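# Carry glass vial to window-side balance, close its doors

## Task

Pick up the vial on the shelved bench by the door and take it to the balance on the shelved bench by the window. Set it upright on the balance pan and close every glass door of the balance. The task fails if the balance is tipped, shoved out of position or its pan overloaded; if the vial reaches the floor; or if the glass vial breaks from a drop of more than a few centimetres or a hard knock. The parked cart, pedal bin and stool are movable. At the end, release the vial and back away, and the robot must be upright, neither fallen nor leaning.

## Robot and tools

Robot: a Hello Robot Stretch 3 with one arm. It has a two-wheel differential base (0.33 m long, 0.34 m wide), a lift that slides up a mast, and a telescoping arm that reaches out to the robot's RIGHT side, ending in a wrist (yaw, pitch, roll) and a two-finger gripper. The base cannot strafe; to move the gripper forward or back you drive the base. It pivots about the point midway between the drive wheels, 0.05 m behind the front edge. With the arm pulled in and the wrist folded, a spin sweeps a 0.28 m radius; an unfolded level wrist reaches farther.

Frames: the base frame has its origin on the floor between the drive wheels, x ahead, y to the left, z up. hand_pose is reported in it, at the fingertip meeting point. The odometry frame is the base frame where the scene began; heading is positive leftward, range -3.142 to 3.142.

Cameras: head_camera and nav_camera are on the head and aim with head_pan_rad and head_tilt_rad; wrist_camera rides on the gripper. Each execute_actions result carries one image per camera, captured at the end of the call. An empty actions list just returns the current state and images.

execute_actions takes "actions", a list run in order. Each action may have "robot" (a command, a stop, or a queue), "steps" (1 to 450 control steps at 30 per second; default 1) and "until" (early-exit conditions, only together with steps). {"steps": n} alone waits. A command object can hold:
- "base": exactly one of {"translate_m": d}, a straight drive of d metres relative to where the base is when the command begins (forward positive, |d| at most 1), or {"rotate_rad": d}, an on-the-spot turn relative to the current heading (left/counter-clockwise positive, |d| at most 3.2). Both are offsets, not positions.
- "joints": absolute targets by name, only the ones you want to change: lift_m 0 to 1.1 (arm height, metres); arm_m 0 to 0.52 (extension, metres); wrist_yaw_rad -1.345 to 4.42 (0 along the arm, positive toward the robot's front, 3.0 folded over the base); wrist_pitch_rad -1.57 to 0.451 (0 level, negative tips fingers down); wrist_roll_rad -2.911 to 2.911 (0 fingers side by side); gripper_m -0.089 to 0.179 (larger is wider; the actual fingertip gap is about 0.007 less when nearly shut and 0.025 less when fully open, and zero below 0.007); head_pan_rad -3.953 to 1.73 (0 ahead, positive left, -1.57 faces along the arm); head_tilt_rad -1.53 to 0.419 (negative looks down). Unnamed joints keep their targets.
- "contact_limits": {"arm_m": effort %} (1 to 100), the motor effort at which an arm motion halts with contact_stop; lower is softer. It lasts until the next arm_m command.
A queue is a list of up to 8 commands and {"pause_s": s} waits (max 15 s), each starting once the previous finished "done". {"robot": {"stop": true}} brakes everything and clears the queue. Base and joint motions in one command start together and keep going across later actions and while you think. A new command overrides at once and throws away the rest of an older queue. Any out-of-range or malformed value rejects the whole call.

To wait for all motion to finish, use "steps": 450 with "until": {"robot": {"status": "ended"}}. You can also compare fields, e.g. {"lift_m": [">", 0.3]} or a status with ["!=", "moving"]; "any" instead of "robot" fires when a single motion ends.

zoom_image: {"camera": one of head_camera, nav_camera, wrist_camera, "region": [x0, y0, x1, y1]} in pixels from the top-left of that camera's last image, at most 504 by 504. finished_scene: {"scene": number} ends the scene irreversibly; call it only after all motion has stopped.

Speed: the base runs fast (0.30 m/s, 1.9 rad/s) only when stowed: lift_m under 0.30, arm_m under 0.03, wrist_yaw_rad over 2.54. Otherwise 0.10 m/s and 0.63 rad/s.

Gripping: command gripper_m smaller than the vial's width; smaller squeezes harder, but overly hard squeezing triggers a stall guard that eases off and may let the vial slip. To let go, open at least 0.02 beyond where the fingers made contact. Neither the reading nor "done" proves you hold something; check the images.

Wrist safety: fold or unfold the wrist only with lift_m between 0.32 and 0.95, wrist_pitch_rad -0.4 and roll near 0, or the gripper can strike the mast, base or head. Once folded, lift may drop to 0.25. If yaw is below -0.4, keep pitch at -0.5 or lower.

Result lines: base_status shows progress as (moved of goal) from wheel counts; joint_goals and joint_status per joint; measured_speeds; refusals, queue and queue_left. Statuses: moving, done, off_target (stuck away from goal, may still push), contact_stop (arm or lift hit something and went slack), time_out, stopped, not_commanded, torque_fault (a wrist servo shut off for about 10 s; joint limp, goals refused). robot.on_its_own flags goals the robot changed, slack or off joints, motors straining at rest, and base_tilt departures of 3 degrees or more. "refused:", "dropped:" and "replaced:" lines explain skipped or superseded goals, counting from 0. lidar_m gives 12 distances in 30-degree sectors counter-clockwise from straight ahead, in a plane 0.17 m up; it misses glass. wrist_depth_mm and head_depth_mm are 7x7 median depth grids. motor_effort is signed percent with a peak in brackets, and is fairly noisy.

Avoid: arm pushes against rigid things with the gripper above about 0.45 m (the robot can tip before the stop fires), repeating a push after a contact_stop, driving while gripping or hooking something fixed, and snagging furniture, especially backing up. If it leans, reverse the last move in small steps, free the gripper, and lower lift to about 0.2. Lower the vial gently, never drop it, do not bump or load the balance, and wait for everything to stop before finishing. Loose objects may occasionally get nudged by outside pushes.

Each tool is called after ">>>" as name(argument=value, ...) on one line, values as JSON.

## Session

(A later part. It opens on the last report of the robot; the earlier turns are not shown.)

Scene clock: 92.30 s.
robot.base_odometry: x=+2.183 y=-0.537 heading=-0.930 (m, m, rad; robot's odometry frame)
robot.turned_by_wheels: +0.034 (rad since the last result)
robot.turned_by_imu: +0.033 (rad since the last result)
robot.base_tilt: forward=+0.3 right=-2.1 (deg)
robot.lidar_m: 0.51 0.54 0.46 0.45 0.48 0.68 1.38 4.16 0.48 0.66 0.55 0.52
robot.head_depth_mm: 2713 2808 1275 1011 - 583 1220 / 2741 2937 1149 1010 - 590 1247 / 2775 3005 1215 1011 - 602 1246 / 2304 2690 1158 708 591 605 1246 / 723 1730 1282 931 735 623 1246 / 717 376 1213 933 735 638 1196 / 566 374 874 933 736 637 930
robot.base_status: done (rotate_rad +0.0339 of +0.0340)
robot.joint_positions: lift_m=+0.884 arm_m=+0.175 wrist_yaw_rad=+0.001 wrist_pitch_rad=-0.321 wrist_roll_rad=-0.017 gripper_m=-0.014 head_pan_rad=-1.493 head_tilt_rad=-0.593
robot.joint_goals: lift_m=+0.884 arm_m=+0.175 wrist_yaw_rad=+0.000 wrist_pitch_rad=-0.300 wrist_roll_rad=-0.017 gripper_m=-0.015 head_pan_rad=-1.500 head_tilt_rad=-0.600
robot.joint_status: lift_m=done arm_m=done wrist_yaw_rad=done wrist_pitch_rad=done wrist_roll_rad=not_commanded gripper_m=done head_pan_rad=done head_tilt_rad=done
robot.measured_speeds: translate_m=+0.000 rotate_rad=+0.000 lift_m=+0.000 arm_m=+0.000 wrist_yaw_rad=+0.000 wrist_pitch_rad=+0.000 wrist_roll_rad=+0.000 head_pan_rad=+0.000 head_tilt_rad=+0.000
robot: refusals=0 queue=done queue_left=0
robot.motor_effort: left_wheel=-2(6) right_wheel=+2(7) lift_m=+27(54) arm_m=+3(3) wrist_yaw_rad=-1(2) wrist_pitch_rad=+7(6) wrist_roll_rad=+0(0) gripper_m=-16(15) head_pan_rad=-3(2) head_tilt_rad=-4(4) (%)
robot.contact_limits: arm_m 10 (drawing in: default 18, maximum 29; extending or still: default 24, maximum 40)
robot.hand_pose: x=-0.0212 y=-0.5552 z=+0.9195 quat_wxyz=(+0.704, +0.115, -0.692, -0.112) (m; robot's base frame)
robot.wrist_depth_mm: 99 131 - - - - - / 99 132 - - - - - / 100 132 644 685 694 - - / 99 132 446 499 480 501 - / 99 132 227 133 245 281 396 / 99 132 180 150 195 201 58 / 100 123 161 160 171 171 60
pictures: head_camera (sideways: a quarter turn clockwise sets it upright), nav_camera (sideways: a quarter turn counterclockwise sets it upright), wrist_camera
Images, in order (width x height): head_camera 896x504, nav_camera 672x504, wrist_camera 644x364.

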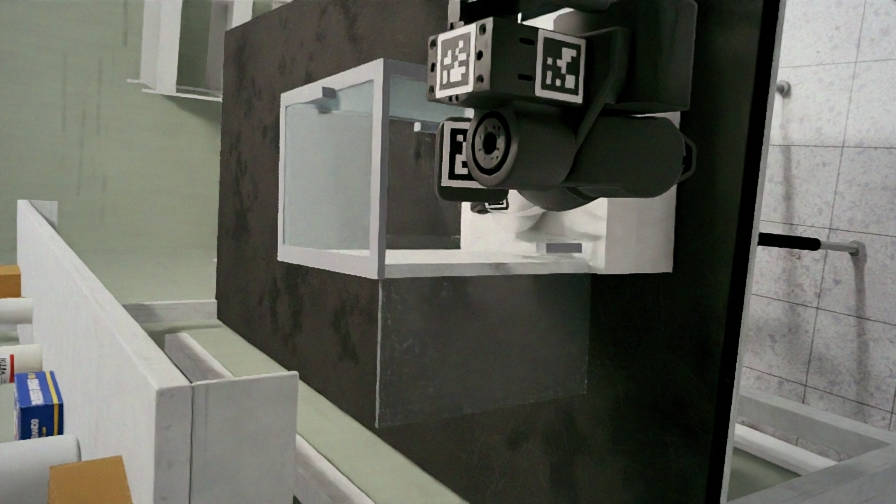

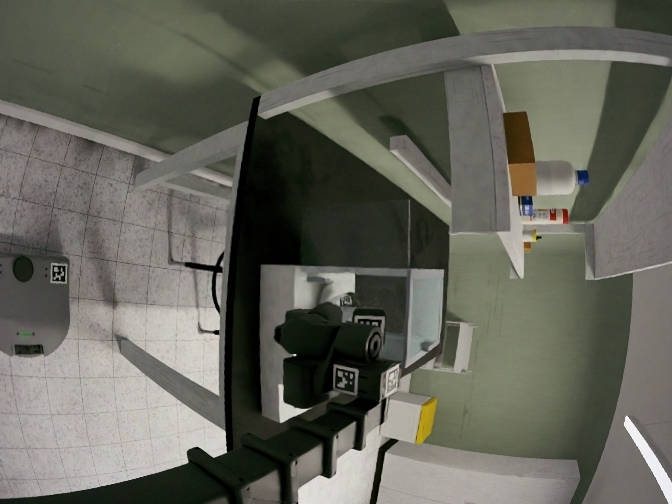

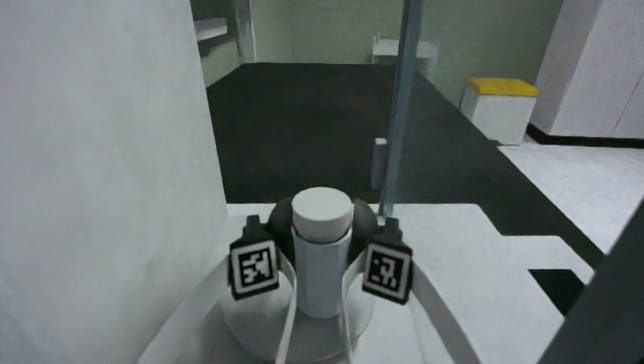

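>>> execute_actions(actions=[{"robot":[{"base":{"translate_m":0.003},"joints":{"lift_m":0.879}},{"joints":{"gripper_m":0.03}},{"joints":{"gripper_m":0.05}},{"joints":{"arm_m":0.025}},{"base":{"translate_m":0.058}},{"joints":{"arm_m":0.06},"contact_limits":{"arm_m":8}}],"steps":450,"until":{"robot":{"status":"ended"}}}])

Scene clock: 100.30 s.
robot.base_odometry: x=+2.220 y=-0.586 heading=-0.930 (m, m, rad; robot's odometry frame)
robot.turned_by_wheels: +0.000 (rad since the last result)
robot.turned_by_imu: -0.002 (rad since the last result)
robot.base_tilt: forward=+0.3 right=-2.0 (deg)
robot.lidar_m: 0.45 0.47 0.46 0.44 0.47 0.68 1.44 3.83 0.52 0.66 0.51 0.46
robot.head_depth_mm: 2756 2793 1150 896 599 - - / 2785 2923 1212 933 619 - - / 2762 3011 1158 733 638 - - / 723 1739 1223 931 734 622 1252 / 723 367 1161 934 735 638 1247 / 417 373 1107 934 733 638 1148 / 380 377 784 932 736 655 808
robot.base_status: done (translate_m +0.0580 of +0.0580)
robot.joint_positions: lift_m=+0.879 arm_m=+0.060 wrist_yaw_rad=+0.001 wrist_pitch_rad=-0.321 wrist_roll_rad=-0.017 gripper_m=+0.050 head_pan_rad=-1.493 head_tilt_rad=-0.593
robot.joint_goals: lift_m=+0.879 arm_m=+0.060 wrist_yaw_rad=+0.000 wrist_pitch_rad=-0.300 wrist_roll_rad=-0.017 gripper_m=+0.050 head_pan_rad=-1.500 head_tilt_rad=-0.600
robot.joint_status: lift_m=done arm_m=done wrist_yaw_rad=done wrist_pitch_rad=done wrist_roll_rad=not_commanded gripper_m=done head_pan_rad=done head_tilt_rad=done
robot.measured_speeds: translate_m=+0.000 rotate_rad=+0.000 lift_m=+0.000 arm_m=+0.000 wrist_yaw_rad=+0.000 wrist_pitch_rad=+0.000 wrist_roll_rad=+0.000 head_pan_rad=+0.000 head_tilt_rad=+0.000
robot: refusals=0 queue=done queue_left=0
robot.motor_effort: left_wheel=-2(4) right_wheel=+2(7) lift_m=+27(30) arm_m=+3(3) wrist_yaw_rad=-1(1) wrist_pitch_rad=+6(7) wrist_roll_rad=+0(0) gripper_m=+1(74) head_pan_rad=-2(2) head_tilt_rad=-4(4) (%)
robot.contact_limits: arm_m 8 (drawing in: default 18, maximum 29; extending or still: default 24, maximum 40)
robot.hand_pose: x=-0.0212 y=-0.4402 z=+0.9145 quat_wxyz=(+0.704, +0.115, -0.692, -0.112) (m; robot's base frame)
robot.wrist_depth_mm: 458 610 924 - - - - / 423 627 - - - - - / 468 619 691 622 369 703 - / 465 501 492 261 273 291 - / 389 381 399 221 250 229 283 / 316 315 300 202 209 202 204 / 265 268 270 232 226 227 228
pictures: head_camera (sideways: a quarter turn clockwise sets it upright), nav_camera (sideways: a quarter turn counterclockwise sets it upright), wrist_camera
Images, in order (width x height): head_camera 896x504, nav_camera 672x504, wrist_camera 644x364.

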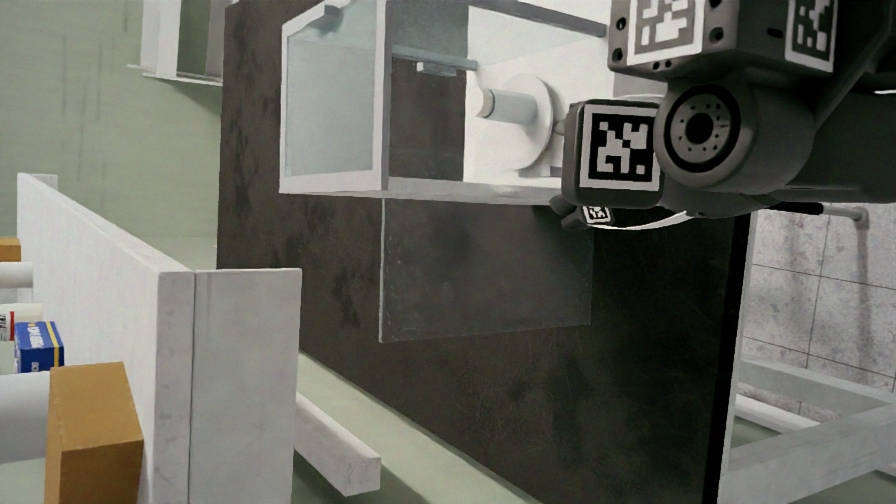

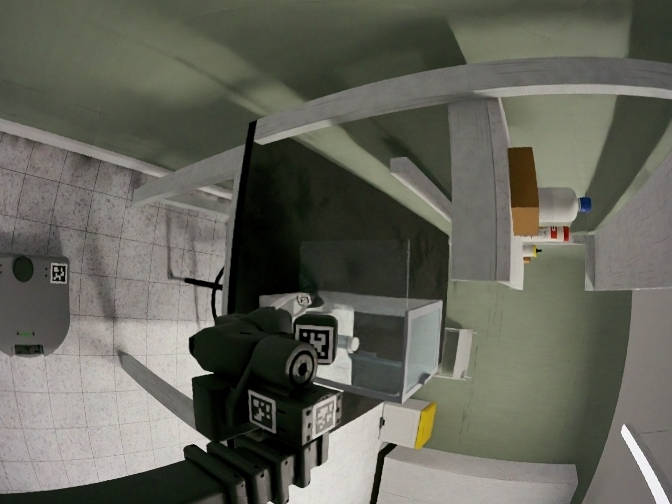

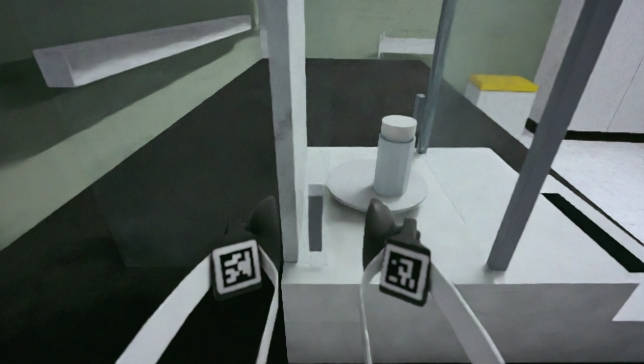

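>>> execute_actions(actions=[{"robot":[{"joints":{"arm_m":0.064}},{"base":{"translate_m":-0.03}},{"base":{"translate_m":-0.05}},{"base":{"translate_m":-0.046}},{"base":{"translate_m":-0.012}}],"steps":450,"until":{"robot":{"status":"ended"}}}])

Scene clock: 107.33 s.
robot.base_odometry: x=+2.137 y=-0.475 heading=-0.929 (m, m, rad; robot's odometry frame)
robot.turned_by_wheels: +0.000 (rad since the last result)
robot.turned_by_imu: -0.001 (rad since the last result)
robot.base_tilt: forward=+0.4 right=-2.1 (deg)
robot.lidar_m: 0.58 0.60 0.46 0.45 0.48 0.69 1.31 4.11 0.45 0.67 0.60 0.60
robot.head_depth_mm: 2718 2862 1426 935 671 - - / 2749 2891 1279 933 643 - - / 2788 2972 1156 707 640 - - / 2741 3035 1215 936 599 606 1245 / 1283 1834 1154 697 600 613 1243 / 917 1473 1280 900 736 639 1250 / 722 1120 1186 933 735 638 1149
robot.base_status: done (translate_m -0.0120 of -0.0120)
robot.joint_positions: lift_m=+0.879 arm_m=+0.064 wrist_yaw_rad=+0.008 wrist_pitch_rad=-0.320 wrist_roll_rad=-0.017 gripper_m=+0.050 head_pan_rad=-1.493 head_tilt_rad=-0.593
robot.joint_goals: lift_m=+0.879 arm_m=+0.064 wrist_yaw_rad=+0.000 wrist_pitch_rad=-0.300 wrist_roll_rad=-0.017 gripper_m=+0.050 head_pan_rad=-1.500 head_tilt_rad=-0.600
robot.joint_status: lift_m=done arm_m=done wrist_yaw_rad=done wrist_pitch_rad=done wrist_roll_rad=not_commanded gripper_m=done head_pan_rad=done head_tilt_rad=done
robot.measured_speeds: translate_m=+0.000 rotate_rad=+0.000 lift_m=+0.000 arm_m=+0.000 wrist_yaw_rad=+0.000 wrist_pitch_rad=+0.000 wrist_roll_rad=+0.000 head_pan_rad=+0.000 head_tilt_rad=+0.000
robot: refusals=0 queue=done queue_left=0
robot.motor_effort: left_wheel=-1(6) right_wheel=-1(6) lift_m=+27(27) arm_m=+4(4) wrist_yaw_rad=-7(7) wrist_pitch_rad=+6(6) wrist_roll_rad=+0(0) gripper_m=-2(1) head_pan_rad=-3(3) head_tilt_rad=-4(4) (%)
robot.hand_pose: x=-0.0197 y=-0.4442 z=+0.9147 quat_wxyz=(+0.705, +0.116, -0.691, -0.109) (m; robot's base frame)
robot.wrist_depth_mm: 181 252 - - - - - / 181 255 - 885 - - - / 187 255 633 366 710 - - / 197 256 257 287 366 - - / 370 226 242 229 299 392 - / 309 200 206 202 206 252 - / 268 222 223 223 224 222 278
pictures: head_camera (sideways: a quarter turn clockwise sets it upright), nav_camera (sideways: a quarter turn counterclockwise sets it upright), wrist_camera
Images, in order (width x height): head_camera 896x504, nav_camera 672x504, wrist_camera 644x364.

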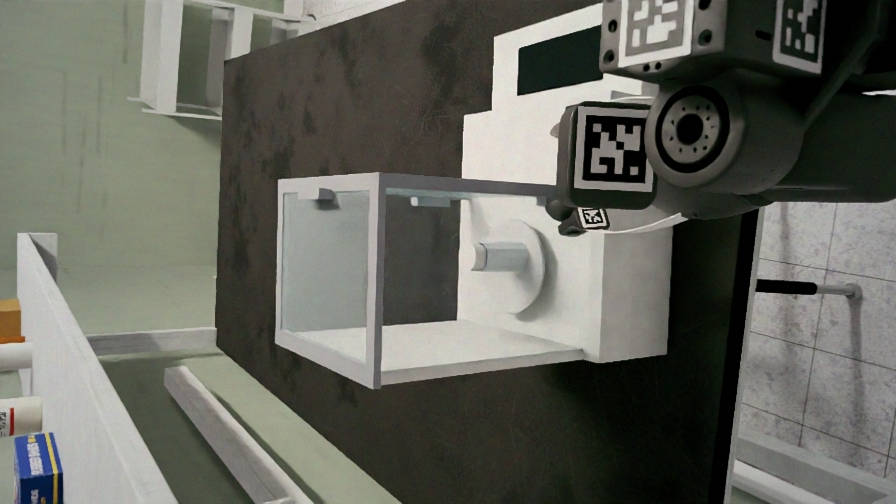

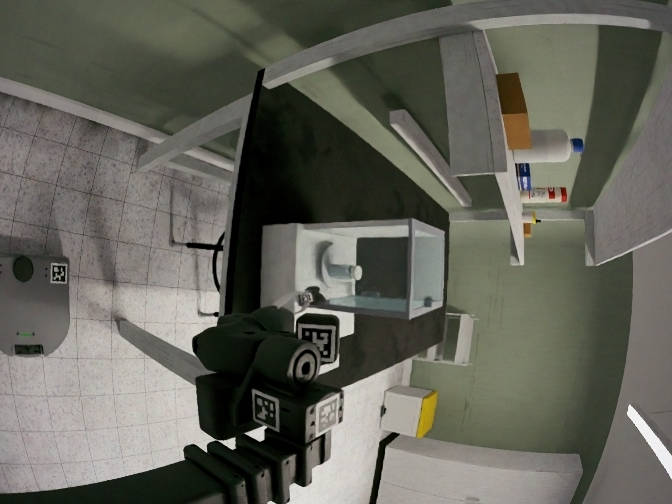

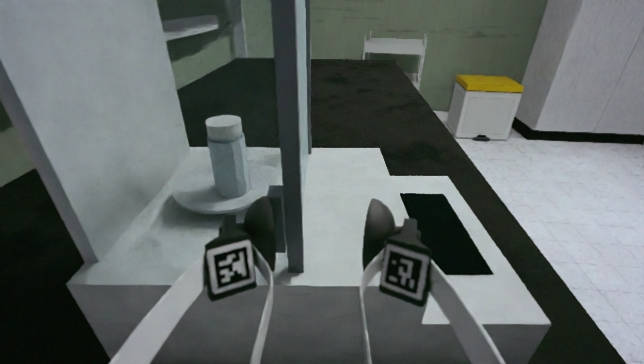

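>>> execute_actions(actions=[{"robot":[{"base":{"translate_m":-0.004}},{"base":{"translate_m":0.012}},{"joints":{"arm_m":0}},{"base":{"translate_m":-0.4},"joints":{"wrist_yaw_rad":2,"head_pan_rad":-0.9}}],"steps":450,"until":{"robot":{"status":"ended"}}}])

Scene clock: 116.63 s.
robot.base_odometry: x=+1.903 y=-0.161 heading=-0.930 (m, m, rad; robot's odometry frame)
robot.turned_by_wheels: +0.000 (rad since the last result)
robot.turned_by_imu: -0.002 (rad since the last result)
robot.base_tilt: forward=+0.3 right=-2.0 (deg)
robot.lidar_m: 0.97 0.64 0.49 0.48 0.51 0.74 0.92 3.78 2.90 1.83 0.43 0.91
robot.head_depth_mm: 1664 1819 1273 928 717 654 1240 / 1459 1633 1275 792 673 605 783 / 1254 1427 1209 763 672 655 1195 / 916 1270 827 733 697 1396 1243 / 816 1161 728 764 758 1463 1250 / 911 1076 1134 932 1393 1388 1243 / 632 991 1076 934 1163 1361 1246
robot.base_status: done (translate_m -0.4000 of -0.4000)
robot.joint_positions: lift_m=+0.879 arm_m=+0.003 wrist_yaw_rad=+1.997 wrist_pitch_rad=-0.320 wrist_roll_rad=-0.017 gripper_m=+0.050 head_pan_rad=-0.907 head_tilt_rad=-0.593
robot.joint_goals: lift_m=+0.879 arm_m=+0.000 wrist_yaw_rad=+2.000 wrist_pitch_rad=-0.300 wrist_roll_rad=-0.017 gripper_m=+0.050 head_pan_rad=-0.900 head_tilt_rad=-0.600
robot.joint_status: lift_m=done arm_m=done wrist_yaw_rad=done wrist_pitch_rad=done wrist_roll_rad=not_commanded gripper_m=done head_pan_rad=done head_tilt_rad=done
robot.measured_speeds: translate_m=+0.000 rotate_rad=+0.000 lift_m=+0.000 arm_m=+0.000 wrist_yaw_rad=+0.000 wrist_pitch_rad=+0.000 wrist_roll_rad=+0.000 head_pan_rad=+0.000 head_tilt_rad=+0.000
robot: refusals=0 queue=done queue_left=0
robot.motor_effort: left_wheel=-2(6) right_wheel=+2(5) lift_m=+27(27) arm_m=-3(4) wrist_yaw_rad=+2(10) wrist_pitch_rad=+6(6) wrist_roll_rad=+0(0) gripper_m=+1(3) head_pan_rad=+3(32) head_tilt_rad=-4(3) (%)
robot.hand_pose: x=+0.1932 y=-0.0504 z=+0.9147 quat_wxyz=(+0.475, +0.643, -0.279, +0.531) (m; robot's base frame)
robot.wrist_depth_mm: 437 530 703 859 802 697 616 / 455 549 731 941 841 735 654 / 456 562 818 - 925 809 711 / 476 623 829 - 984 852 739 / 503 636 799 - - 894 751 / 523 671 - - - 973 788 / 537 661 - - - - 852
pictures: head_camera (sideways: a quarter turn clockwise sets it upright), nav_camera (sideways: a quarter turn counterclockwise sets it upright), wrist_camera
Images, in order (width x height): head_camera 896x504, nav_camera 672x504, wrist_camera 644x364.

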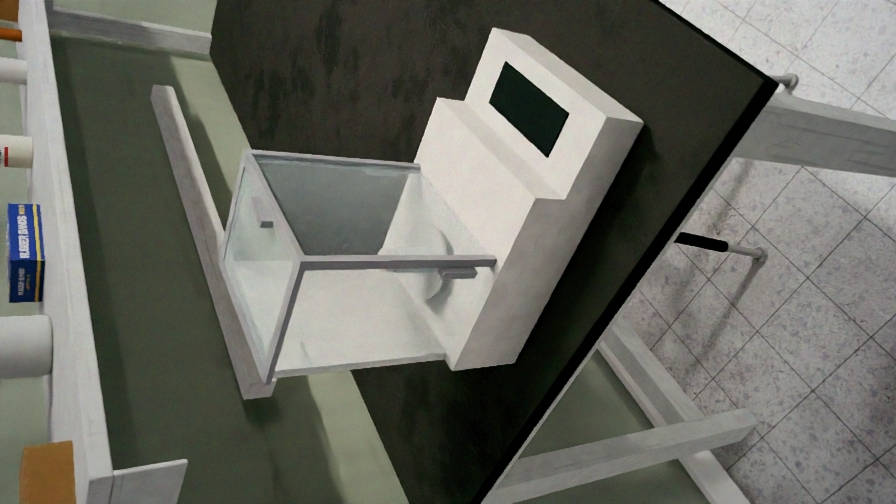

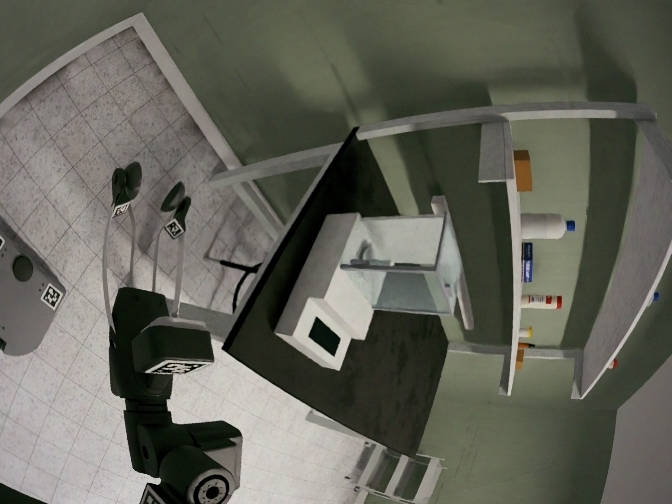

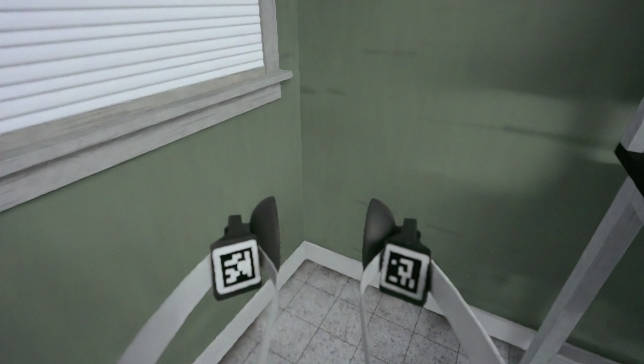

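>>> finished_scene(scene=2)

The scene is finished: the task was done.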